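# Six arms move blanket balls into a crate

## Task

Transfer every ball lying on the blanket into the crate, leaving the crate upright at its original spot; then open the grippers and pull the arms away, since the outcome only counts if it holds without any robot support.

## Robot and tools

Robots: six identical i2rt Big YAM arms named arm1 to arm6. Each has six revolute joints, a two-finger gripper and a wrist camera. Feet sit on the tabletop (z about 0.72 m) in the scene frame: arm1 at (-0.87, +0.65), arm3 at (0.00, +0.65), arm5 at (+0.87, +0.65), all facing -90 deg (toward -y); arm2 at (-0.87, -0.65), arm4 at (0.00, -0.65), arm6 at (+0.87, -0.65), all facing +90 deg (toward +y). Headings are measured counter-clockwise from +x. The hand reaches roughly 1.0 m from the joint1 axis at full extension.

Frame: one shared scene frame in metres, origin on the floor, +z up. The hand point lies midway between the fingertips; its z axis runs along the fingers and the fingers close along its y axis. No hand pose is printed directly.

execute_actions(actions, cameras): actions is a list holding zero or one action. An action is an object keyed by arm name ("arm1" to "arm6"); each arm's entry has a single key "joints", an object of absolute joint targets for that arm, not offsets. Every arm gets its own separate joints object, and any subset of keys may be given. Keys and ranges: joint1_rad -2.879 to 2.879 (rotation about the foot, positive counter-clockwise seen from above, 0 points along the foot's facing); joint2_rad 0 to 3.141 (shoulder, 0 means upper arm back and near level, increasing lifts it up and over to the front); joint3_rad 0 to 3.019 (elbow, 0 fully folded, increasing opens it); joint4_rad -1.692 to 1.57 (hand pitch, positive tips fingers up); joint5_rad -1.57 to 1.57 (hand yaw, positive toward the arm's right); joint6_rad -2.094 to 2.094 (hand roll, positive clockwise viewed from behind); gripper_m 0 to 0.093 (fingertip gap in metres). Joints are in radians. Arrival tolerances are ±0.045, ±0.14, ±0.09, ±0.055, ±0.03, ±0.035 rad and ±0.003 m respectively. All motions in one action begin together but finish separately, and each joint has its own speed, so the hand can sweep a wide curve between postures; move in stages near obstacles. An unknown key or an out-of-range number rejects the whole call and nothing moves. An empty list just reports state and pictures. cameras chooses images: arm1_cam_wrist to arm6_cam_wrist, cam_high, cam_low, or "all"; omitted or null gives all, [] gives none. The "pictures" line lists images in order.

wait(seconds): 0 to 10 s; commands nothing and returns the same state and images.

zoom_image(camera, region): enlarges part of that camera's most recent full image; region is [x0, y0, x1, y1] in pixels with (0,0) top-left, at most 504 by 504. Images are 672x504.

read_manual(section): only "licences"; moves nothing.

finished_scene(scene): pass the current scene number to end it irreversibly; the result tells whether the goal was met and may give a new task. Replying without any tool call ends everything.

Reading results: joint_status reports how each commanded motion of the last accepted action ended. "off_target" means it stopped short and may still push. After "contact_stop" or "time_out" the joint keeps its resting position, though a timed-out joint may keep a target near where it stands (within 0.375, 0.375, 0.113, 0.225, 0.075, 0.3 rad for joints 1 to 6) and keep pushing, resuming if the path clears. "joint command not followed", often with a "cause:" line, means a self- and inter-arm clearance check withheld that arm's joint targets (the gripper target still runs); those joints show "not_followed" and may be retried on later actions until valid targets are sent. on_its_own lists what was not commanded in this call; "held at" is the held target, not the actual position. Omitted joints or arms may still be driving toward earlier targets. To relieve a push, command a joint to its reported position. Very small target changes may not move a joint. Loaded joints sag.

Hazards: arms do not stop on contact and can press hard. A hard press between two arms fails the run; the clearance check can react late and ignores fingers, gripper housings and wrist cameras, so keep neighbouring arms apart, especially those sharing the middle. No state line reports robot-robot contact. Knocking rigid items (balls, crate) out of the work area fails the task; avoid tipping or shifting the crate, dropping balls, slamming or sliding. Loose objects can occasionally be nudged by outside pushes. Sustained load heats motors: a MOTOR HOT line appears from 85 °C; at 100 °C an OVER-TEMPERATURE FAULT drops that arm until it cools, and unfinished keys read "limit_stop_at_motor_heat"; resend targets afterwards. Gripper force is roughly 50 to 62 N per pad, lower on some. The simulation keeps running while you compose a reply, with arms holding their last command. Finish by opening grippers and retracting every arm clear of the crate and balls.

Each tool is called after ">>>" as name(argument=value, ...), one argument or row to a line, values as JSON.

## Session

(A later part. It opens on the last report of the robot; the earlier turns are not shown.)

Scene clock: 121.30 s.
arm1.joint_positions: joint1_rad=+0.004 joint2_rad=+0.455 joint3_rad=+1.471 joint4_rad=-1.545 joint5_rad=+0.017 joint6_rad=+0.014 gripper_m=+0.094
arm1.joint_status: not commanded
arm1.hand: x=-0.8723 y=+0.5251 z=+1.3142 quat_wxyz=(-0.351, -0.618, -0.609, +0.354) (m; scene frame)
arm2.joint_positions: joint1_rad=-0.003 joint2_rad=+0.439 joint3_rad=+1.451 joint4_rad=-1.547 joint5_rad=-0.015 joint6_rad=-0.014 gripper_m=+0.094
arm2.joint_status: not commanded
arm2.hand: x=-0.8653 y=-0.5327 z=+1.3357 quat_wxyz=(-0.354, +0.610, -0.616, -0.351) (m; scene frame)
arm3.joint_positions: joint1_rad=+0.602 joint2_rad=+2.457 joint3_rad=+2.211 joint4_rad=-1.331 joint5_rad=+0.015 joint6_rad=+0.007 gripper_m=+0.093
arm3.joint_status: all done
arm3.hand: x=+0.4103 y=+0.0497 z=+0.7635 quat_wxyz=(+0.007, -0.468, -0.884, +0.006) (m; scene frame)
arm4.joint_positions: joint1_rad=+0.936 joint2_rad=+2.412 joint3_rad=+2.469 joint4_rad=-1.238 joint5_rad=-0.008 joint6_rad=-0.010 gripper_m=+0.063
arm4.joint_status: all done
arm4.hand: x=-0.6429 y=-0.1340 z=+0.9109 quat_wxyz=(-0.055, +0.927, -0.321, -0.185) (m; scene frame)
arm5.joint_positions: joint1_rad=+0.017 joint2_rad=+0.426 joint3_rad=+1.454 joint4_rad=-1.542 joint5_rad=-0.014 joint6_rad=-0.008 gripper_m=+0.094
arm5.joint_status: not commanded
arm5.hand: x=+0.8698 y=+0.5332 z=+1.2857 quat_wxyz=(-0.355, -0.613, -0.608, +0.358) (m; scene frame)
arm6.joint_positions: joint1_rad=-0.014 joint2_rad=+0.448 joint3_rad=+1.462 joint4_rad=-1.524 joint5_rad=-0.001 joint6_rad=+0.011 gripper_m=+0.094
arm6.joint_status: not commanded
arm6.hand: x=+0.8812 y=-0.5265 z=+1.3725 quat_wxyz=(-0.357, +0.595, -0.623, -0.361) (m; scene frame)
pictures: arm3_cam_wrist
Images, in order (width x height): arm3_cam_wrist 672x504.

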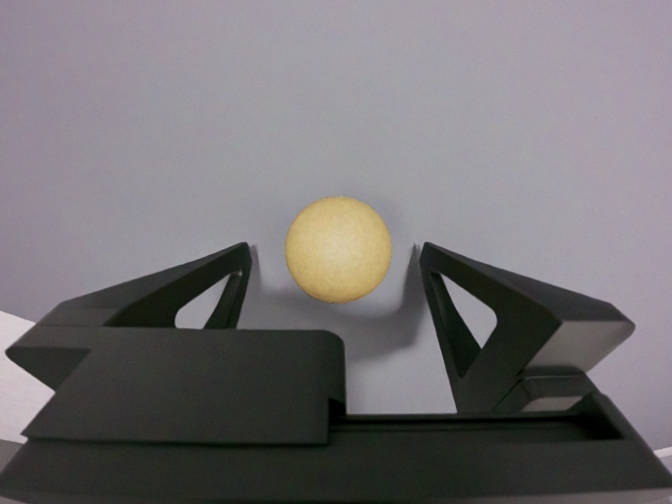

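>>> execute_actions(
  actions=[
    {"arm4":{"joints":{"joint2_rad":2.2}},"arm3":{"joints":{"gripper_m":0.035}}},
  ],
  cameras=[],
)

>>> execute_actions(
  actions=[
    {"arm4":{"joints":{"joint1_rad":0.8,"joint2_rad":1.6,"joint3_rad":1.55,"joint4_rad":-1.45,"gripper_m":0.093}},"arm3":{"joints":{"joint2_rad":2.0,"joint3_rad":2.1,"joint4_rad":-1.45}}},
  ],
  cameras=[],
)

>>> execute_actions(
  actions=[
    {"arm3":{"joints":{"joint2_rad":1.5,"joint3_rad":1.45}}},
  ],
  cameras=[],
)

>>> execute_actions(
  actions=[
    {"arm4":{"joints":{"joint1_rad":-0.70}},"arm3":{"joints":{"joint1_rad":-0.82}}},
  ],
  cameras=[],
)

>>> execute_actions(
  actions=[
    {"arm4":{"joints":{"joint2_rad":2.14,"joint3_rad":2.03,"joint4_rad":-1.39}},"arm3":{"joints":{"joint2_rad":1.85,"joint3_rad":2.05}}},
  ],
  cameras=["arm4_cam_wrist"],
)

>>> execute_actions(
  actions=[
    {"arm3":{"joints":{"joint2_rad":2.24,"joint3_rad":2.5,"joint4_rad":-1.22}}},
  ],
  cameras=[],
)

Scene clock: 123.77 s.
arm1.joint_positions: joint1_rad=+0.004 joint2_rad=+0.455 joint3_rad=+1.471 joint4_rad=-1.545 joint5_rad=+0.017 joint6_rad=+0.014 gripper_m=+0.094
arm1.joint_status: not commanded
arm1.hand: x=-0.8723 y=+0.5251 z=+1.3142 quat_wxyz=(-0.351, -0.618, -0.609, +0.354) (m; scene frame)
arm2.joint_positions: joint1_rad=-0.003 joint2_rad=+0.439 joint3_rad=+1.451 joint4_rad=-1.547 joint5_rad=-0.015 joint6_rad=-0.014 gripper_m=+0.094
arm2.joint_status: not commanded
arm2.hand: x=-0.8653 y=-0.5327 z=+1.3357 quat_wxyz=(-0.354, +0.610, -0.616, -0.351) (m; scene frame)
arm3.joint_positions: joint1_rad=+0.602 joint2_rad=+2.457 joint3_rad=+2.211 joint4_rad=-1.331 joint5_rad=+0.016 joint6_rad=+0.007 gripper_m=+0.047
arm3.joint_status: gripper_m off_target (ended at +0.047, target +0.035)
arm3.hand: x=+0.4103 y=+0.0497 z=+0.7635 quat_wxyz=(+0.007, -0.468, -0.884, +0.006) (m; scene frame)
arm4.joint_positions: joint1_rad=+0.936 joint2_rad=+2.165 joint3_rad=+2.482 joint4_rad=-1.238 joint5_rad=-0.008 joint6_rad=-0.010 gripper_m=+0.063
arm4.joint_status: all done
arm4.hand: x=-0.6242 y=-0.1458 z=+1.1137 quat_wxyz=(-0.098, +0.896, -0.311, -0.303) (m; scene frame)
arm5.joint_positions: joint1_rad=+0.017 joint2_rad=+0.426 joint3_rad=+1.454 joint4_rad=-1.542 joint5_rad=-0.014 joint6_rad=-0.008 gripper_m=+0.094
arm5.joint_status: not commanded
arm5.hand: x=+0.8698 y=+0.5332 z=+1.2857 quat_wxyz=(-0.355, -0.613, -0.608, +0.358) (m; scene frame)
arm6.joint_positions: joint1_rad=-0.014 joint2_rad=+0.448 joint3_rad=+1.462 joint4_rad=-1.524 joint5_rad=-0.001 joint6_rad=+0.011 gripper_m=+0.094
arm6.joint_status: not commanded
arm6.hand: x=+0.8812 y=-0.5265 z=+1.3725 quat_wxyz=(-0.357, +0.595, -0.623, -0.361) (m; scene frame)
pictures: none
No camera images: the call's "cameras" was empty. Leave "cameras" out to get every camera's image.

Scene clock: 125.57 s.
arm1.joint_positions: joint1_rad=+0.004 joint2_rad=+0.455 joint3_rad=+1.471 joint4_rad=-1.545 joint5_rad=+0.017 joint6_rad=+0.014 gripper_m=+0.094
arm1.joint_status: not commanded
arm1.hand: x=-0.8723 y=+0.5251 z=+1.3142 quat_wxyz=(-0.351, -0.618, -0.609, +0.354) (m; scene frame)
arm2.joint_positions: joint1_rad=-0.003 joint2_rad=+0.439 joint3_rad=+1.451 joint4_rad=-1.547 joint5_rad=-0.015 joint6_rad=-0.014 gripper_m=+0.094
arm2.joint_status: not commanded
arm2.hand: x=-0.8653 y=-0.5327 z=+1.3357 quat_wxyz=(-0.354, +0.610, -0.616, -0.351) (m; scene frame)
arm3.joint_positions: joint1_rad=+0.602 joint2_rad=+2.008 joint3_rad=+2.095 joint4_rad=-1.434 joint5_rad=+0.016 joint6_rad=+0.007 gripper_m=+0.047
arm3.joint_status: all done
arm3.hand: x=+0.3832 y=+0.0897 z=+1.0233 quat_wxyz=(-0.095, -0.466, -0.878, +0.059) (m; scene frame)
arm4.joint_positions: joint1_rad=+0.797 joint2_rad=+1.599 joint3_rad=+1.544 joint4_rad=-1.435 joint5_rad=-0.007 joint6_rad=-0.008 gripper_m=+0.093
arm4.joint_status: all done
arm4.hand: x=-0.3433 y=-0.2829 z=+1.0251 quat_wxyz=(-0.007, +0.919, -0.392, -0.039) (m; scene frame)
arm5.joint_positions: joint1_rad=+0.017 joint2_rad=+0.426 joint3_rad=+1.454 joint4_rad=-1.542 joint5_rad=-0.014 joint6_rad=-0.008 gripper_m=+0.094
arm5.joint_status: not commanded
arm5.hand: x=+0.8698 y=+0.5332 z=+1.2857 quat_wxyz=(-0.355, -0.613, -0.608, +0.358) (m; scene frame)
arm6.joint_positions: joint1_rad=-0.014 joint2_rad=+0.448 joint3_rad=+1.462 joint4_rad=-1.524 joint5_rad=-0.001 joint6_rad=+0.011 gripper_m=+0.094
arm6.joint_status: not commanded
arm6.hand: x=+0.8812 y=-0.5265 z=+1.3725 quat_wxyz=(-0.357, +0.595, -0.623, -0.361) (m; scene frame)
pictures: none
No camera images: the call's "cameras" was empty. Leave "cameras" out to get every camera's image.

Scene clock: 127.10 s.
arm1.joint_positions: joint1_rad=+0.004 joint2_rad=+0.455 joint3_rad=+1.471 joint4_rad=-1.545 joint5_rad=+0.017 joint6_rad=+0.014 gripper_m=+0.094
arm1.joint_status: not commanded
arm1.hand: x=-0.8723 y=+0.5251 z=+1.3142 quat_wxyz=(-0.351, -0.618, -0.609, +0.354) (m; scene frame)
arm2.joint_positions: joint1_rad=-0.003 joint2_rad=+0.439 joint3_rad=+1.451 joint4_rad=-1.547 joint5_rad=-0.015 joint6_rad=-0.014 gripper_m=+0.094
arm2.joint_status: not commanded
arm2.hand: x=-0.8653 y=-0.5327 z=+1.3357 quat_wxyz=(-0.354, +0.610, -0.616, -0.351) (m; scene frame)
arm3.joint_positions: joint1_rad=+0.602 joint2_rad=+1.504 joint3_rad=+1.450 joint4_rad=-1.438 joint5_rad=+0.016 joint6_rad=+0.007 gripper_m=+0.047
arm3.joint_status: all done
arm3.hand: x=+0.2618 y=+0.2656 z=+1.0322 quat_wxyz=(-0.031, -0.468, -0.883, +0.026) (m; scene frame)
arm4.joint_positions: joint1_rad=+0.797 joint2_rad=+1.599 joint3_rad=+1.544 joint4_rad=-1.435 joint5_rad=-0.007 joint6_rad=-0.008 gripper_m=+0.093
arm4.joint_status: not commanded
arm4.hand: x=-0.3433 y=-0.2829 z=+1.0251 quat_wxyz=(-0.007, +0.919, -0.392, -0.039) (m; scene frame)
arm5.joint_positions: joint1_rad=+0.017 joint2_rad=+0.426 joint3_rad=+1.454 joint4_rad=-1.542 joint5_rad=-0.014 joint6_rad=-0.008 gripper_m=+0.094
arm5.joint_status: not commanded
arm5.hand: x=+0.8698 y=+0.5332 z=+1.2857 quat_wxyz=(-0.355, -0.613, -0.608, +0.358) (m; scene frame)
arm6.joint_positions: joint1_rad=-0.014 joint2_rad=+0.448 joint3_rad=+1.462 joint4_rad=-1.524 joint5_rad=-0.001 joint6_rad=+0.011 gripper_m=+0.094
arm6.joint_status: not commanded
arm6.hand: x=+0.8812 y=-0.5265 z=+1.3725 quat_wxyz=(-0.357, +0.595, -0.623, -0.361) (m; scene frame)
pictures: none
No camera images: the call's "cameras" was empty. Leave "cameras" out to get every camera's image.

Scene clock: 128.90 s.
arm1.joint_positions: joint1_rad=+0.004 joint2_rad=+0.455 joint3_rad=+1.471 joint4_rad=-1.545 joint5_rad=+0.017 joint6_rad=+0.014 gripper_m=+0.094
arm1.joint_status: not commanded
arm1.hand: x=-0.8723 y=+0.5251 z=+1.3142 quat_wxyz=(-0.351, -0.618, -0.609, +0.354) (m; scene frame)
arm2.joint_positions: joint1_rad=-0.003 joint2_rad=+0.439 joint3_rad=+1.451 joint4_rad=-1.547 joint5_rad=-0.015 joint6_rad=-0.014 gripper_m=+0.094
arm2.joint_status: not commanded
arm2.hand: x=-0.8653 y=-0.5327 z=+1.3357 quat_wxyz=(-0.354, +0.610, -0.616, -0.351) (m; scene frame)
arm3.joint_positions: joint1_rad=-0.822 joint2_rad=+1.504 joint3_rad=+1.450 joint4_rad=-1.438 joint5_rad=+0.017 joint6_rad=+0.007 gripper_m=+0.047
arm3.joint_status: all done
arm3.hand: x=-0.3423 y=+0.3357 z=+1.0329 quat_wxyz=(-0.007, -0.931, -0.362, +0.041) (m; scene frame)
arm4.joint_positions: joint1_rad=-0.705 joint2_rad=+1.599 joint3_rad=+1.544 joint4_rad=-1.435 joint5_rad=-0.008 joint6_rad=-0.008 gripper_m=+0.093
arm4.joint_status: all done
arm4.hand: x=+0.3415 y=-0.2784 z=+1.0207 quat_wxyz=(-0.030, +0.404, -0.914, -0.016) (m; scene frame)
arm5.joint_positions: joint1_rad=+0.017 joint2_rad=+0.426 joint3_rad=+1.454 joint4_rad=-1.542 joint5_rad=-0.014 joint6_rad=-0.008 gripper_m=+0.094
arm5.joint_status: not commanded
arm5.hand: x=+0.8698 y=+0.5332 z=+1.2857 quat_wxyz=(-0.355, -0.613, -0.608, +0.358) (m; scene frame)
arm6.joint_positions: joint1_rad=-0.014 joint2_rad=+0.448 joint3_rad=+1.462 joint4_rad=-1.524 joint5_rad=-0.001 joint6_rad=+0.011 gripper_m=+0.094
arm6.joint_status: not commanded
arm6.hand: x=+0.8812 y=-0.5265 z=+1.3725 quat_wxyz=(-0.357, +0.595, -0.623, -0.361) (m; scene frame)
pictures: none
No camera images: the call's "cameras" was empty. Leave "cameras" out to get every camera's image.

Scene clock: 130.37 s.
arm1.joint_positions: joint1_rad=+0.004 joint2_rad=+0.455 joint3_rad=+1.471 joint4_rad=-1.545 joint5_rad=+0.017 joint6_rad=+0.014 gripper_m=+0.094
arm1.joint_status: not commanded
arm1.hand: x=-0.8723 y=+0.5251 z=+1.3142 quat_wxyz=(-0.351, -0.618, -0.609, +0.354) (m; scene frame)
arm2.joint_positions: joint1_rad=-0.003 joint2_rad=+0.439 joint3_rad=+1.451 joint4_rad=-1.547 joint5_rad=-0.015 joint6_rad=-0.014 gripper_m=+0.094
arm2.joint_status: not commanded
arm2.hand: x=-0.8653 y=-0.5327 z=+1.3357 quat_wxyz=(-0.354, +0.610, -0.616, -0.351) (m; scene frame)
arm3.joint_positions: joint1_rad=-0.822 joint2_rad=+1.837 joint3_rad=+2.008 joint4_rad=-1.441 joint5_rad=+0.017 joint6_rad=+0.007 gripper_m=+0.047
arm3.joint_status: all done
arm3.hand: x=-0.4674 y=+0.2190 z=+1.0941 quat_wxyz=(-0.048, -0.922, -0.358, +0.143) (m; scene frame)
arm4.joint_positions: joint1_rad=-0.705 joint2_rad=+2.143 joint3_rad=+1.981 joint4_rad=-1.401 joint5_rad=-0.008 joint6_rad=-0.008 gripper_m=+0.093
arm4.joint_status: all done
arm4.hand: x=+0.4499 y=-0.1617 z=+0.8820 quat_wxyz=(+0.003, +0.404, -0.915, -0.001) (m; scene frame)
arm5.joint_positions: joint1_rad=+0.017 joint2_rad=+0.426 joint3_rad=+1.454 joint4_rad=-1.542 joint5_rad=-0.014 joint6_rad=-0.008 gripper_m=+0.094
arm5.joint_status: not commanded
arm5.hand: x=+0.8698 y=+0.5332 z=+1.2857 quat_wxyz=(-0.355, -0.613, -0.608, +0.358) (m; scene frame)
arm6.joint_positions: joint1_rad=-0.014 joint2_rad=+0.448 joint3_rad=+1.462 joint4_rad=-1.524 joint5_rad=-0.001 joint6_rad=+0.011 gripper_m=+0.094
arm6.joint_status: not commanded
arm6.hand: x=+0.8812 y=-0.5265 z=+1.3725 quat_wxyz=(-0.357, +0.595, -0.623, -0.361) (m; scene frame)
pictures: arm4_cam_wrist
Images, in order (width x height): arm4_cam_wrist 672x504.

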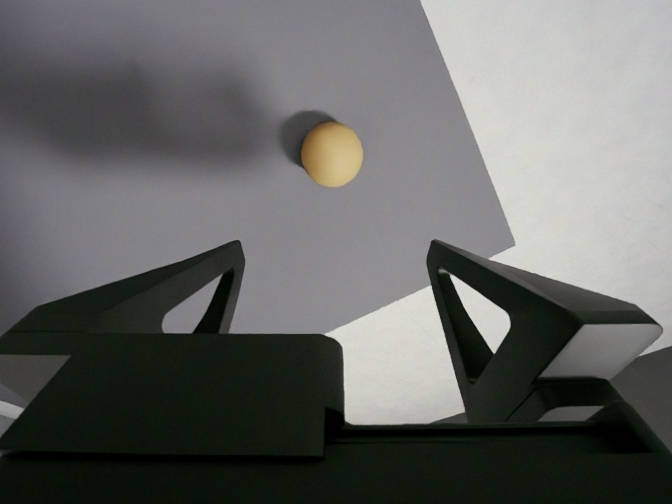

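Scene clock: 131.90 s.
arm1.joint_positions: joint1_rad=+0.004 joint2_rad=+0.455 joint3_rad=+1.471 joint4_rad=-1.545 joint5_rad=+0.017 joint6_rad=+0.014 gripper_m=+0.094
arm1.joint_status: not commanded
arm1.hand: x=-0.8723 y=+0.5251 z=+1.3142 quat_wxyz=(-0.351, -0.618, -0.609, +0.354) (m; scene frame)
arm2.joint_positions: joint1_rad=-0.003 joint2_rad=+0.439 joint3_rad=+1.451 joint4_rad=-1.547 joint5_rad=-0.015 joint6_rad=-0.014 gripper_m=+0.094
arm2.joint_status: not commanded
arm2.hand: x=-0.8653 y=-0.5327 z=+1.3357 quat_wxyz=(-0.354, +0.610, -0.616, -0.351) (m; scene frame)
arm3.joint_positions: joint1_rad=-0.822 joint2_rad=+2.243 joint3_rad=+2.449 joint4_rad=-1.241 joint5_rad=+0.017 joint6_rad=+0.007 gripper_m=+0.047
arm3.joint_status: all done
arm3.hand: x=-0.5947 y=+0.1004 z=+1.0374 quat_wxyz=(-0.090, -0.899, -0.348, +0.250) (m; scene frame)
arm4.joint_positions: joint1_rad=-0.705 joint2_rad=+2.143 joint3_rad=+1.981 joint4_rad=-1.401 joint5_rad=-0.008 joint6_rad=-0.008 gripper_m=+0.093
arm4.joint_status: not commanded
arm4.hand: x=+0.4499 y=-0.1617 z=+0.8820 quat_wxyz=(+0.003, +0.404, -0.915, -0.001) (m; scene frame)
arm5.joint_positions: joint1_rad=+0.017 joint2_rad=+0.426 joint3_rad=+1.454 joint4_rad=-1.542 joint5_rad=-0.014 joint6_rad=-0.008 gripper_m=+0.094
arm5.joint_status: not commanded
arm5.hand: x=+0.8698 y=+0.5332 z=+1.2857 quat_wxyz=(-0.355, -0.613, -0.608, +0.358) (m; scene frame)
arm6.joint_positions: joint1_rad=-0.014 joint2_rad=+0.448 joint3_rad=+1.462 joint4_rad=-1.524 joint5_rad=-0.001 joint6_rad=+0.011 gripper_m=+0.094
arm6.joint_status: not commanded
arm6.hand: x=+0.8812 y=-0.5265 z=+1.3725 quat_wxyz=(-0.357, +0.595, -0.623, -0.361) (m; scene frame)
pictures: none
No camera images: the call's "cameras" was empty. Leave "cameras" out to get every camera's image.

>>> execute_actions(
  actions=[
    {"arm3":{"joints":{"joint2_rad":2.40}},"arm4":{"joints":{"joint2_rad":2.28,"joint3_rad":1.89,"joint4_rad":-1.165}}},
  ],
  cameras=["arm4_cam_wrist"],
)

Scene clock: 133.53 s.
arm1.joint_positions: joint1_rad=+0.004 joint2_rad=+0.455 joint3_rad=+1.471 joint4_rad=-1.545 joint5_rad=+0.017 joint6_rad=+0.014 gripper_m=+0.094
arm1.joint_status: not commanded
arm1.hand: x=-0.8723 y=+0.5251 z=+1.3142 quat_wxyz=(-0.351, -0.618, -0.609, +0.354) (m; scene frame)
arm2.joint_positions: joint1_rad=-0.003 joint2_rad=+0.439 joint3_rad=+1.451 joint4_rad=-1.547 joint5_rad=-0.015 joint6_rad=-0.014 gripper_m=+0.094
arm2.joint_status: not commanded
arm2.hand: x=-0.8653 y=-0.5327 z=+1.3357 quat_wxyz=(-0.354, +0.610, -0.616, -0.351) (m; scene frame)
arm3.joint_positions: joint1_rad=-0.822 joint2_rad=+2.405 joint3_rad=+2.469 joint4_rad=-1.238 joint5_rad=+0.017 joint6_rad=+0.007 gripper_m=+0.047
arm3.joint_status: all done
arm3.hand: x=-0.6051 y=+0.0907 z=+0.9180 quat_wxyz=(-0.065, -0.914, -0.354, +0.187) (m; scene frame)
arm4.joint_positions: joint1_rad=-0.705 joint2_rad=+2.281 joint3_rad=+1.880 joint4_rad=-1.182 joint5_rad=-0.008 joint6_rad=-0.008 gripper_m=+0.093
arm4.joint_status: all done
arm4.hand: x=+0.4534 y=-0.1584 z=+0.7561 quat_wxyz=(+0.012, +0.404, -0.915, +0.002) (m; scene frame)
arm5.joint_positions: joint1_rad=+0.017 joint2_rad=+0.426 joint3_rad=+1.454 joint4_rad=-1.542 joint5_rad=-0.014 joint6_rad=-0.008 gripper_m=+0.094
arm5.joint_status: not commanded
arm5.hand: x=+0.8698 y=+0.5332 z=+1.2857 quat_wxyz=(-0.355, -0.613, -0.608, +0.358) (m; scene frame)
arm6.joint_positions: joint1_rad=-0.014 joint2_rad=+0.448 joint3_rad=+1.462 joint4_rad=-1.524 joint5_rad=-0.001 joint6_rad=+0.011 gripper_m=+0.094
arm6.joint_status: not commanded
arm6.hand: x=+0.8812 y=-0.5265 z=+1.3725 quat_wxyz=(-0.357, +0.595, -0.623, -0.361) (m; scene frame)
pictures: arm4_cam_wrist
Images, in order (width x height): arm4_cam_wrist 672x504.

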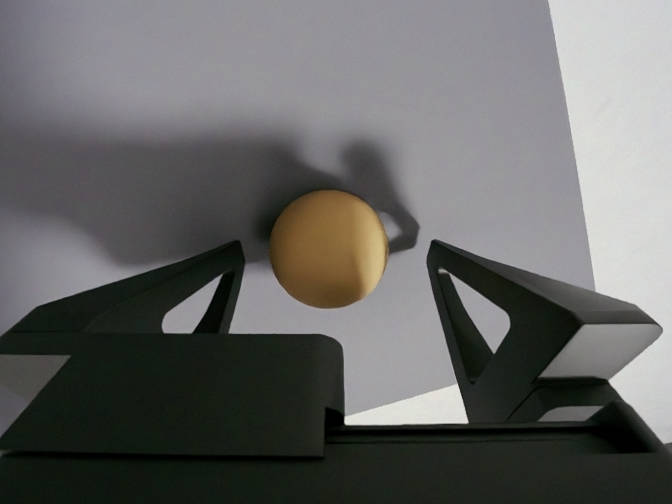

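>>> execute_actions(
  actions=[
    {"arm3":{"joints":{"gripper_m":0.063}},"arm4":{"joints":{"gripper_m":0.035}}},
  ],
  cameras=[],
)

>>> execute_actions(
  actions=[
    {"arm3":{"joints":{"joint2_rad":2.2}},"arm4":{"joints":{"joint2_rad":1.7,"joint3_rad":1.7,"joint4_rad":-1.45}}},
  ],
  cameras=[],
)

>>> execute_actions(
  actions=[
    {"arm3":{"joints":{"joint1_rad":-0.6,"joint2_rad":1.5,"joint3_rad":1.45,"joint4_rad":-1.45,"gripper_m":0.093}},"arm4":{"joints":{"joint1_rad":0.93,"joint2_rad":1.75,"joint3_rad":1.85}}},
  ],
  cameras=[],
)

>>> execute_actions(
  actions=[
    {"arm3":{"joints":{"joint1_rad":0,"joint2_rad":0.45,"joint3_rad":1.45,"joint4_rad":-1.5}},"arm4":{"joints":{"joint2_rad":2.24,"joint3_rad":2.5,"joint4_rad":-1.22}}},
  ],
  cameras=["arm4_cam_wrist"],
)

>>> execute_actions(
  actions=[
    {"arm4":{"joints":{"joint2_rad":2.41}}},
  ],
  cameras=["arm4_cam_wrist"],
)

Scene clock: 134.90 s.
arm1.joint_positions: joint1_rad=+0.004 joint2_rad=+0.455 joint3_rad=+1.471 joint4_rad=-1.545 joint5_rad=+0.017 joint6_rad=+0.014 gripper_m=+0.094
arm1.joint_status: not commanded
arm1.hand: x=-0.8723 y=+0.5251 z=+1.3142 quat_wxyz=(-0.351, -0.618, -0.609, +0.354) (m; scene frame)
arm2.joint_positions: joint1_rad=-0.003 joint2_rad=+0.439 joint3_rad=+1.451 joint4_rad=-1.547 joint5_rad=-0.015 joint6_rad=-0.014 gripper_m=+0.094
arm2.joint_status: not commanded
arm2.hand: x=-0.8653 y=-0.5327 z=+1.3357 quat_wxyz=(-0.354, +0.610, -0.616, -0.351) (m; scene frame)
arm3.joint_positions: joint1_rad=-0.821 joint2_rad=+2.405 joint3_rad=+2.469 joint4_rad=-1.237 joint5_rad=+0.014 joint6_rad=+0.007 gripper_m=+0.063
arm3.joint_status: all done
arm3.hand: x=-0.6040 y=+0.0893 z=+0.9181 quat_wxyz=(-0.067, -0.914, -0.355, +0.187) (m; scene frame)
arm4.joint_positions: joint1_rad=-0.705 joint2_rad=+2.281 joint3_rad=+1.880 joint4_rad=-1.182 joint5_rad=-0.007 joint6_rad=-0.008 gripper_m=+0.046
arm4.joint_status: gripper_m off_target (ended at +0.046, target +0.035)
arm4.hand: x=+0.4534 y=-0.1585 z=+0.7561 quat_wxyz=(+0.012, +0.404, -0.915, +0.002) (m; scene frame)
arm5.joint_positions: joint1_rad=+0.017 joint2_rad=+0.426 joint3_rad=+1.454 joint4_rad=-1.542 joint5_rad=-0.014 joint6_rad=-0.008 gripper_m=+0.094
arm5.joint_status: not commanded
arm5.hand: x=+0.8698 y=+0.5332 z=+1.2857 quat_wxyz=(-0.355, -0.613, -0.608, +0.358) (m; scene frame)
arm6.joint_positions: joint1_rad=-0.014 joint2_rad=+0.448 joint3_rad=+1.462 joint4_rad=-1.524 joint5_rad=-0.001 joint6_rad=+0.011 gripper_m=+0.094
arm6.joint_status: not commanded
arm6.hand: x=+0.8812 y=-0.5265 z=+1.3725 quat_wxyz=(-0.357, +0.595, -0.623, -0.361) (m; scene frame)
pictures: none
No camera images: the call's "cameras" was empty. Leave "cameras" out to get every camera's image.

Scene clock: 136.43 s.
arm1.joint_positions: joint1_rad=+0.004 joint2_rad=+0.455 joint3_rad=+1.471 joint4_rad=-1.545 joint5_rad=+0.017 joint6_rad=+0.014 gripper_m=+0.094
arm1.joint_status: not commanded
arm1.hand: x=-0.8723 y=+0.5251 z=+1.3142 quat_wxyz=(-0.351, -0.618, -0.609, +0.354) (m; scene frame)
arm2.joint_positions: joint1_rad=-0.003 joint2_rad=+0.439 joint3_rad=+1.451 joint4_rad=-1.547 joint5_rad=-0.015 joint6_rad=-0.014 gripper_m=+0.094
arm2.joint_status: not commanded
arm2.hand: x=-0.8653 y=-0.5327 z=+1.3357 quat_wxyz=(-0.354, +0.610, -0.616, -0.351) (m; scene frame)
arm3.joint_positions: joint1_rad=-0.821 joint2_rad=+2.195 joint3_rad=+2.483 joint4_rad=-1.237 joint5_rad=+0.014 joint6_rad=+0.007 gripper_m=+0.063
arm3.joint_status: all done
arm3.hand: x=-0.5915 y=+0.1009 z=+1.0925 quat_wxyz=(-0.107, -0.888, -0.344, +0.287) (m; scene frame)
arm4.joint_positions: joint1_rad=-0.705 joint2_rad=+1.682 joint3_rad=+1.688 joint4_rad=-1.434 joint5_rad=-0.007 joint6_rad=-0.008 gripper_m=+0.046
arm4.joint_status: all done
arm4.hand: x=+0.3732 y=-0.2442 z=+1.0373 quat_wxyz=(-0.059, +0.404, -0.913, -0.028) (m; scene frame)
arm5.joint_positions: joint1_rad=+0.017 joint2_rad=+0.426 joint3_rad=+1.454 joint4_rad=-1.542 joint5_rad=-0.014 joint6_rad=-0.008 gripper_m=+0.094
arm5.joint_status: not commanded
arm5.hand: x=+0.8698 y=+0.5332 z=+1.2857 quat_wxyz=(-0.355, -0.613, -0.608, +0.358) (m; scene frame)
arm6.joint_positions: joint1_rad=-0.014 joint2_rad=+0.448 joint3_rad=+1.462 joint4_rad=-1.524 joint5_rad=-0.001 joint6_rad=+0.011 gripper_m=+0.094
arm6.joint_status: not commanded
arm6.hand: x=+0.8812 y=-0.5265 z=+1.3725 quat_wxyz=(-0.357, +0.595, -0.623, -0.361) (m; scene frame)
pictures: none
No camera images: the call's "cameras" was empty. Leave "cameras" out to get every camera's image.

Scene clock: 138.30 s.
arm1.joint_positions: joint1_rad=+0.004 joint2_rad=+0.455 joint3_rad=+1.471 joint4_rad=-1.545 joint5_rad=+0.017 joint6_rad=+0.014 gripper_m=+0.094
arm1.joint_status: not commanded
arm1.hand: x=-0.8723 y=+0.5251 z=+1.3142 quat_wxyz=(-0.351, -0.618, -0.609, +0.354) (m; scene frame)
arm2.joint_positions: joint1_rad=-0.003 joint2_rad=+0.439 joint3_rad=+1.451 joint4_rad=-1.547 joint5_rad=-0.015 joint6_rad=-0.014 gripper_m=+0.094
arm2.joint_status: not commanded
arm2.hand: x=-0.8653 y=-0.5327 z=+1.3357 quat_wxyz=(-0.354, +0.610, -0.616, -0.351) (m; scene frame)
arm3.joint_positions: joint1_rad=-0.602 joint2_rad=+1.504 joint3_rad=+1.442 joint4_rad=-1.435 joint5_rad=+0.016 joint6_rad=+0.007 gripper_m=+0.093
arm3.joint_status: all done
arm3.hand: x=-0.2641 y=+0.2694 z=+1.0297 quat_wxyz=(-0.010, -0.886, -0.463, +0.037) (m; scene frame)
arm4.joint_positions: joint1_rad=+0.938 joint2_rad=+1.739 joint3_rad=+1.803 joint4_rad=-1.436 joint5_rad=-0.008 joint6_rad=-0.007 gripper_m=+0.046
arm4.joint_status: all done
arm4.hand: x=-0.4536 y=-0.2848 z=+1.0605 quat_wxyz=(-0.023, +0.940, -0.326, -0.096) (m; scene frame)
arm5.joint_positions: joint1_rad=+0.017 joint2_rad=+0.426 joint3_rad=+1.454 joint4_rad=-1.542 joint5_rad=-0.014 joint6_rad=-0.008 gripper_m=+0.094
arm5.joint_status: not commanded
arm5.hand: x=+0.8698 y=+0.5332 z=+1.2857 quat_wxyz=(-0.355, -0.613, -0.608, +0.358) (m; scene frame)
arm6.joint_positions: joint1_rad=-0.014 joint2_rad=+0.448 joint3_rad=+1.462 joint4_rad=-1.524 joint5_rad=-0.001 joint6_rad=+0.011 gripper_m=+0.094
arm6.joint_status: not commanded
arm6.hand: x=+0.8812 y=-0.5265 z=+1.3725 quat_wxyz=(-0.357, +0.595, -0.623, -0.361) (m; scene frame)
pictures: none
No camera images: the call's "cameras" was empty. Leave "cameras" out to get every camera's image.

Scene clock: 140.00 s.
arm1.joint_positions: joint1_rad=+0.004 joint2_rad=+0.455 joint3_rad=+1.471 joint4_rad=-1.545 joint5_rad=+0.017 joint6_rad=+0.014 gripper_m=+0.094
arm1.joint_status: not commanded
arm1.hand: x=-0.8723 y=+0.5251 z=+1.3142 quat_wxyz=(-0.351, -0.618, -0.609, +0.354) (m; scene frame)
arm2.joint_positions: joint1_rad=-0.003 joint2_rad=+0.439 joint3_rad=+1.451 joint4_rad=-1.547 joint5_rad=-0.015 joint6_rad=-0.014 gripper_m=+0.094
arm2.joint_status: not commanded
arm2.hand: x=-0.8653 y=-0.5327 z=+1.3357 quat_wxyz=(-0.354, +0.610, -0.616, -0.351) (m; scene frame)
arm3.joint_positions: joint1_rad=-0.011 joint2_rad=+0.445 joint3_rad=+1.442 joint4_rad=-1.482 joint5_rad=+0.014 joint6_rad=+0.007 gripper_m=+0.093
arm3.joint_status: all done
arm3.hand: x=-0.0034 y=+0.5162 z=+1.3461 quat_wxyz=(-0.361, -0.612, -0.598, +0.371) (m; scene frame)
arm4.joint_positions: joint1_rad=+0.938 joint2_rad=+2.245 joint3_rad=+2.453 joint4_rad=-1.238 joint5_rad=-0.008 joint6_rad=-0.007 gripper_m=+0.046
arm4.joint_status: all done
arm4.hand: x=-0.6333 y=-0.1418 z=+1.0364 quat_wxyz=(-0.080, +0.911, -0.316, -0.254) (m; scene frame)
arm5.joint_positions: joint1_rad=+0.017 joint2_rad=+0.426 joint3_rad=+1.454 joint4_rad=-1.542 joint5_rad=-0.014 joint6_rad=-0.008 gripper_m=+0.094
arm5.joint_status: not commanded
arm5.hand: x=+0.8698 y=+0.5332 z=+1.2857 quat_wxyz=(-0.355, -0.613, -0.608, +0.358) (m; scene frame)
arm6.joint_positions: joint1_rad=-0.014 joint2_rad=+0.448 joint3_rad=+1.462 joint4_rad=-1.524 joint5_rad=-0.001 joint6_rad=+0.011 gripper_m=+0.094
arm6.joint_status: not commanded
arm6.hand: x=+0.8812 y=-0.5265 z=+1.3725 quat_wxyz=(-0.357, +0.595, -0.623, -0.361) (m; scene frame)
pictures: arm4_cam_wrist
Images, in order (width x height): arm4_cam_wrist 672x504.

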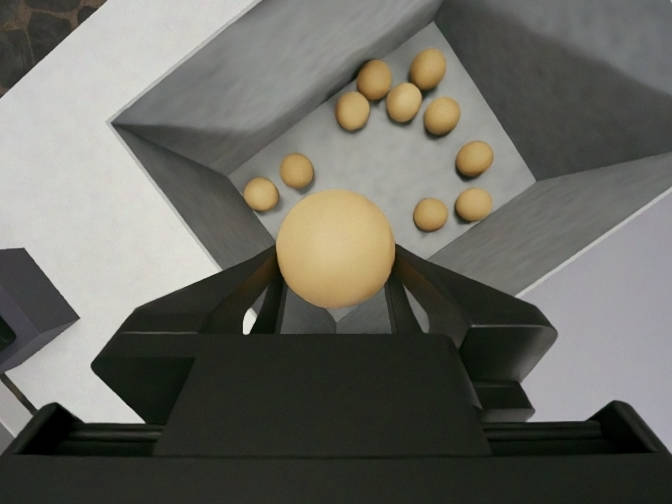

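Scene clock: 141.27 s.
arm1.joint_positions: joint1_rad=+0.004 joint2_rad=+0.455 joint3_rad=+1.471 joint4_rad=-1.545 joint5_rad=+0.017 joint6_rad=+0.014 gripper_m=+0.094
arm1.joint_status: not commanded
arm1.hand: x=-0.8723 y=+0.5251 z=+1.3142 quat_wxyz=(-0.351, -0.618, -0.609, +0.354) (m; scene frame)
arm2.joint_positions: joint1_rad=-0.003 joint2_rad=+0.439 joint3_rad=+1.451 joint4_rad=-1.547 joint5_rad=-0.015 joint6_rad=-0.014 gripper_m=+0.094
arm2.joint_status: not commanded
arm2.hand: x=-0.8653 y=-0.5327 z=+1.3357 quat_wxyz=(-0.354, +0.610, -0.616, -0.351) (m; scene frame)
arm3.joint_positions: joint1_rad=-0.011 joint2_rad=+0.445 joint3_rad=+1.442 joint4_rad=-1.482 joint5_rad=+0.014 joint6_rad=+0.007 gripper_m=+0.093
arm3.joint_status: not commanded
arm3.hand: x=-0.0034 y=+0.5162 z=+1.3461 quat_wxyz=(-0.361, -0.612, -0.598, +0.371) (m; scene frame)
arm4.joint_positions: joint1_rad=+0.938 joint2_rad=+2.411 joint3_rad=+2.468 joint4_rad=-1.238 joint5_rad=-0.008 joint6_rad=-0.007 gripper_m=+0.046
arm4.joint_status: all done
arm4.hand: x=-0.6438 y=-0.1353 z=+0.9114 quat_wxyz=(-0.055, +0.927, -0.321, -0.185) (m; scene frame)
arm5.joint_positions: joint1_rad=+0.017 joint2_rad=+0.426 joint3_rad=+1.454 joint4_rad=-1.542 joint5_rad=-0.014 joint6_rad=-0.008 gripper_m=+0.094
arm5.joint_status: not commanded
arm5.hand: x=+0.8698 y=+0.5332 z=+1.2857 quat_wxyz=(-0.355, -0.613, -0.608, +0.358) (m; scene frame)
arm6.joint_positions: joint1_rad=-0.014 joint2_rad=+0.448 joint3_rad=+1.462 joint4_rad=-1.524 joint5_rad=-0.001 joint6_rad=+0.011 gripper_m=+0.094
arm6.joint_status: not commanded
arm6.hand: x=+0.8812 y=-0.5265 z=+1.3725 quat_wxyz=(-0.357, +0.595, -0.623, -0.361) (m; scene frame)
pictures: arm4_cam_wrist
Images, in order (width x height): arm4_cam_wrist 672x504.

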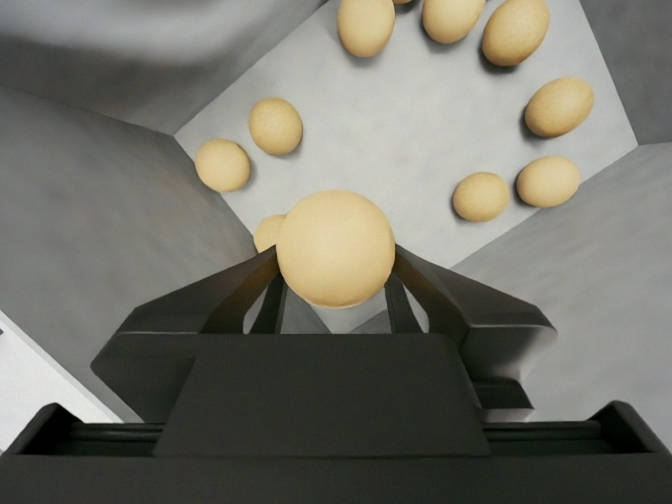

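>>> execute_actions(
  actions=[
    {"arm4":{"joints":{"gripper_m":0.063}}},
  ],
  cameras=[],
)

>>> execute_actions(
  actions=[
    {"arm4":{"joints":{"joint2_rad":2.2}}},
  ],
  cameras=["arm4_cam_wrist"],
)

>>> execute_actions(
  actions=[
    {"arm4":{"joints":{"joint1_rad":0.8,"joint2_rad":1.6,"joint3_rad":1.55,"joint4_rad":-1.45}}},
  ],
  cameras=[],
)

>>> execute_actions(
  actions=[
    {"arm4":{"joints":{"joint1_rad":0,"joint2_rad":0.45,"joint3_rad":1.45,"joint4_rad":-1.5,"gripper_m":0.093}}},
  ],
  cameras=["cam_high"],
)

Scene clock: 142.30 s.
arm1.joint_positions: joint1_rad=+0.004 joint2_rad=+0.455 joint3_rad=+1.471 joint4_rad=-1.545 joint5_rad=+0.017 joint6_rad=+0.014 gripper_m=+0.094
arm1.joint_status: not commanded
arm1.hand: x=-0.8723 y=+0.5251 z=+1.3142 quat_wxyz=(-0.351, -0.618, -0.609, +0.354) (m; scene frame)
arm2.joint_positions: joint1_rad=-0.003 joint2_rad=+0.439 joint3_rad=+1.451 joint4_rad=-1.547 joint5_rad=-0.015 joint6_rad=-0.014 gripper_m=+0.094
arm2.joint_status: not commanded
arm2.hand: x=-0.8653 y=-0.5327 z=+1.3357 quat_wxyz=(-0.354, +0.610, -0.616, -0.351) (m; scene frame)
arm3.joint_positions: joint1_rad=-0.011 joint2_rad=+0.445 joint3_rad=+1.442 joint4_rad=-1.482 joint5_rad=+0.014 joint6_rad=+0.007 gripper_m=+0.093
arm3.joint_status: not commanded
arm3.hand: x=-0.0034 y=+0.5162 z=+1.3461 quat_wxyz=(-0.361, -0.612, -0.598, +0.371) (m; scene frame)
arm4.joint_positions: joint1_rad=+0.938 joint2_rad=+2.411 joint3_rad=+2.468 joint4_rad=-1.238 joint5_rad=-0.008 joint6_rad=-0.007 gripper_m=+0.063
arm4.joint_status: all done
arm4.hand: x=-0.6438 y=-0.1353 z=+0.9114 quat_wxyz=(-0.055, +0.927, -0.321, -0.185) (m; scene frame)
arm5.joint_positions: joint1_rad=+0.017 joint2_rad=+0.426 joint3_rad=+1.454 joint4_rad=-1.542 joint5_rad=-0.014 joint6_rad=-0.008 gripper_m=+0.094
arm5.joint_status: not commanded
arm5.hand: x=+0.8698 y=+0.5332 z=+1.2857 quat_wxyz=(-0.355, -0.613, -0.608, +0.358) (m; scene frame)
arm6.joint_positions: joint1_rad=-0.014 joint2_rad=+0.448 joint3_rad=+1.462 joint4_rad=-1.524 joint5_rad=-0.001 joint6_rad=+0.011 gripper_m=+0.094
arm6.joint_status: not commanded
arm6.hand: x=+0.8812 y=-0.5265 z=+1.3725 quat_wxyz=(-0.357, +0.595, -0.623, -0.361) (m; scene frame)
pictures: none
No camera images: the call's "cameras" was empty. Leave "cameras" out to get every camera's image.

Scene clock: 143.60 s.
arm1.joint_positions: joint1_rad=+0.004 joint2_rad=+0.455 joint3_rad=+1.471 joint4_rad=-1.545 joint5_rad=+0.017 joint6_rad=+0.014 gripper_m=+0.094
arm1.joint_status: not commanded
arm1.hand: x=-0.8723 y=+0.5251 z=+1.3142 quat_wxyz=(-0.351, -0.618, -0.609, +0.354) (m; scene frame)
arm2.joint_positions: joint1_rad=-0.003 joint2_rad=+0.439 joint3_rad=+1.451 joint4_rad=-1.547 joint5_rad=-0.015 joint6_rad=-0.014 gripper_m=+0.094
arm2.joint_status: not commanded
arm2.hand: x=-0.8653 y=-0.5327 z=+1.3357 quat_wxyz=(-0.354, +0.610, -0.616, -0.351) (m; scene frame)
arm3.joint_positions: joint1_rad=-0.011 joint2_rad=+0.445 joint3_rad=+1.442 joint4_rad=-1.482 joint5_rad=+0.014 joint6_rad=+0.007 gripper_m=+0.093
arm3.joint_status: not commanded
arm3.hand: x=-0.0034 y=+0.5162 z=+1.3461 quat_wxyz=(-0.361, -0.612, -0.598, +0.371) (m; scene frame)
arm4.joint_positions: joint1_rad=+0.938 joint2_rad=+2.165 joint3_rad=+2.482 joint4_rad=-1.238 joint5_rad=-0.008 joint6_rad=-0.007 gripper_m=+0.063
arm4.joint_status: all done
arm4.hand: x=-0.6252 y=-0.1470 z=+1.1137 quat_wxyz=(-0.097, +0.896, -0.311, -0.303) (m; scene frame)
arm5.joint_positions: joint1_rad=+0.017 joint2_rad=+0.426 joint3_rad=+1.454 joint4_rad=-1.542 joint5_rad=-0.014 joint6_rad=-0.008 gripper_m=+0.094
arm5.joint_status: not commanded
arm5.hand: x=+0.8698 y=+0.5332 z=+1.2857 quat_wxyz=(-0.355, -0.613, -0.608, +0.358) (m; scene frame)
arm6.joint_positions: joint1_rad=-0.014 joint2_rad=+0.448 joint3_rad=+1.462 joint4_rad=-1.524 joint5_rad=-0.001 joint6_rad=+0.011 gripper_m=+0.094
arm6.joint_status: not commanded
arm6.hand: x=+0.8812 y=-0.5265 z=+1.3725 quat_wxyz=(-0.357, +0.595, -0.623, -0.361) (m; scene frame)
pictures: arm4_cam_wrist
Images, in order (width x height): arm4_cam_wrist 672x504.

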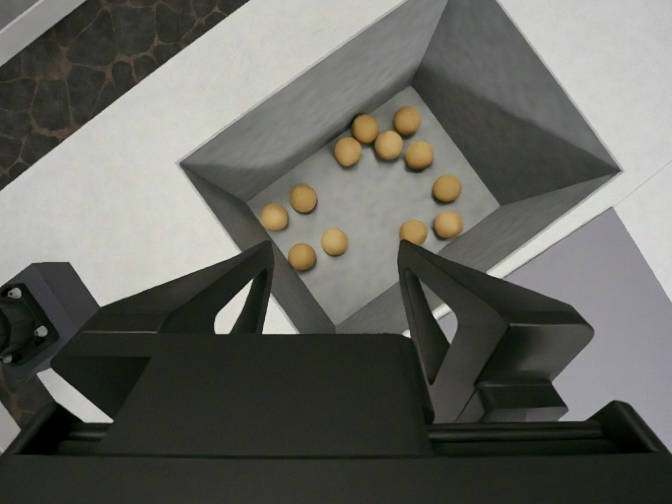

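Scene clock: 145.40 s.
arm1.joint_positions: joint1_rad=+0.004 joint2_rad=+0.455 joint3_rad=+1.471 joint4_rad=-1.545 joint5_rad=+0.017 joint6_rad=+0.014 gripper_m=+0.094
arm1.joint_status: not commanded
arm1.hand: x=-0.8723 y=+0.5251 z=+1.3142 quat_wxyz=(-0.351, -0.618, -0.609, +0.354) (m; scene frame)
arm2.joint_positions: joint1_rad=-0.003 joint2_rad=+0.439 joint3_rad=+1.451 joint4_rad=-1.547 joint5_rad=-0.015 joint6_rad=-0.014 gripper_m=+0.094
arm2.joint_status: not commanded
arm2.hand: x=-0.8653 y=-0.5327 z=+1.3357 quat_wxyz=(-0.354, +0.610, -0.616, -0.351) (m; scene frame)
arm3.joint_positions: joint1_rad=-0.011 joint2_rad=+0.445 joint3_rad=+1.442 joint4_rad=-1.482 joint5_rad=+0.014 joint6_rad=+0.007 gripper_m=+0.093
arm3.joint_status: not commanded
arm3.hand: x=-0.0034 y=+0.5162 z=+1.3461 quat_wxyz=(-0.361, -0.612, -0.598, +0.371) (m; scene frame)
arm4.joint_positions: joint1_rad=+0.798 joint2_rad=+1.600 joint3_rad=+1.544 joint4_rad=-1.435 joint5_rad=-0.007 joint6_rad=-0.007 gripper_m=+0.063
arm4.joint_status: all done
arm4.hand: x=-0.3433 y=-0.2832 z=+1.0248 quat_wxyz=(-0.006, +0.919, -0.392, -0.039) (m; scene frame)
arm5.joint_positions: joint1_rad=+0.017 joint2_rad=+0.426 joint3_rad=+1.454 joint4_rad=-1.542 joint5_rad=-0.014 joint6_rad=-0.008 gripper_m=+0.094
arm5.joint_status: not commanded
arm5.hand: x=+0.8698 y=+0.5332 z=+1.2857 quat_wxyz=(-0.355, -0.613, -0.608, +0.358) (m; scene frame)
arm6.joint_positions: joint1_rad=-0.014 joint2_rad=+0.448 joint3_rad=+1.462 joint4_rad=-1.524 joint5_rad=-0.001 joint6_rad=+0.011 gripper_m=+0.094
arm6.joint_status: not commanded
arm6.hand: x=+0.8812 y=-0.5265 z=+1.3725 quat_wxyz=(-0.357, +0.595, -0.623, -0.361) (m; scene frame)
pictures: none
No camera images: the call's "cameras" was empty. Leave "cameras" out to get every camera's image.

Scene clock: 147.03 s.
arm1.joint_positions: joint1_rad=+0.004 joint2_rad=+0.455 joint3_rad=+1.471 joint4_rad=-1.545 joint5_rad=+0.017 joint6_rad=+0.014 gripper_m=+0.094
arm1.joint_status: not commanded
arm1.hand: x=-0.8723 y=+0.5251 z=+1.3142 quat_wxyz=(-0.351, -0.618, -0.609, +0.354) (m; scene frame)
arm2.joint_positions: joint1_rad=-0.003 joint2_rad=+0.439 joint3_rad=+1.451 joint4_rad=-1.547 joint5_rad=-0.015 joint6_rad=-0.014 gripper_m=+0.094
arm2.joint_status: not commanded
arm2.hand: x=-0.8653 y=-0.5327 z=+1.3357 quat_wxyz=(-0.354, +0.610, -0.616, -0.351) (m; scene frame)
arm3.joint_positions: joint1_rad=-0.011 joint2_rad=+0.445 joint3_rad=+1.442 joint4_rad=-1.482 joint5_rad=+0.014 joint6_rad=+0.007 gripper_m=+0.093
arm3.joint_status: not commanded
arm3.hand: x=-0.0034 y=+0.5162 z=+1.3461 quat_wxyz=(-0.361, -0.612, -0.598, +0.371) (m; scene frame)
arm4.joint_positions: joint1_rad=+0.009 joint2_rad=+0.451 joint3_rad=+1.448 joint4_rad=-1.482 joint5_rad=-0.006 joint6_rad=-0.007 gripper_m=+0.093
arm4.joint_status: all done
arm4.hand: x=+0.0075 y=-0.5084 z=+1.3470 quat_wxyz=(-0.365, +0.599, -0.615, -0.358) (m; scene frame)
arm5.joint_positions: joint1_rad=+0.017 joint2_rad=+0.426 joint3_rad=+1.454 joint4_rad=-1.542 joint5_rad=-0.014 joint6_rad=-0.008 gripper_m=+0.094
arm5.joint_status: not commanded
arm5.hand: x=+0.8698 y=+0.5332 z=+1.2857 quat_wxyz=(-0.355, -0.613, -0.608, +0.358) (m; scene frame)
arm6.joint_positions: joint1_rad=-0.014 joint2_rad=+0.448 joint3_rad=+1.462 joint4_rad=-1.524 joint5_rad=-0.001 joint6_rad=+0.011 gripper_m=+0.094
arm6.joint_status: not commanded
arm6.hand: x=+0.8812 y=-0.5265 z=+1.3725 quat_wxyz=(-0.357, +0.595, -0.623, -0.361) (m; scene frame)
pictures: cam_high
Images, in order (width x height): cam_high 672x504.

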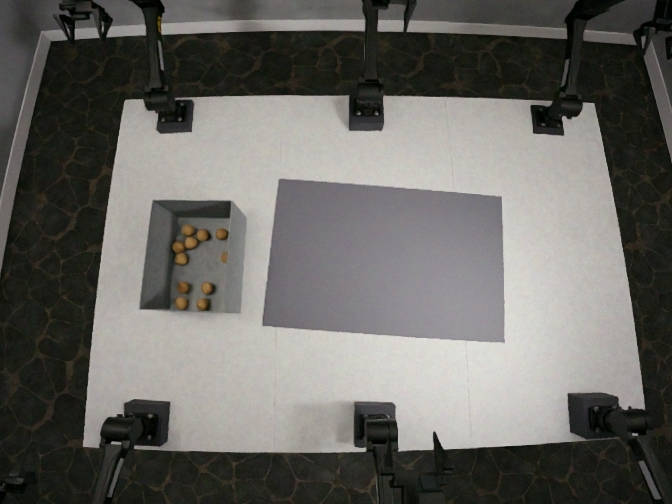

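Twelve balls in, the crate is within about a pixel or two of where it started.

>>> finished_scene(
  scene=2,
)

The scene is finished: the task was done.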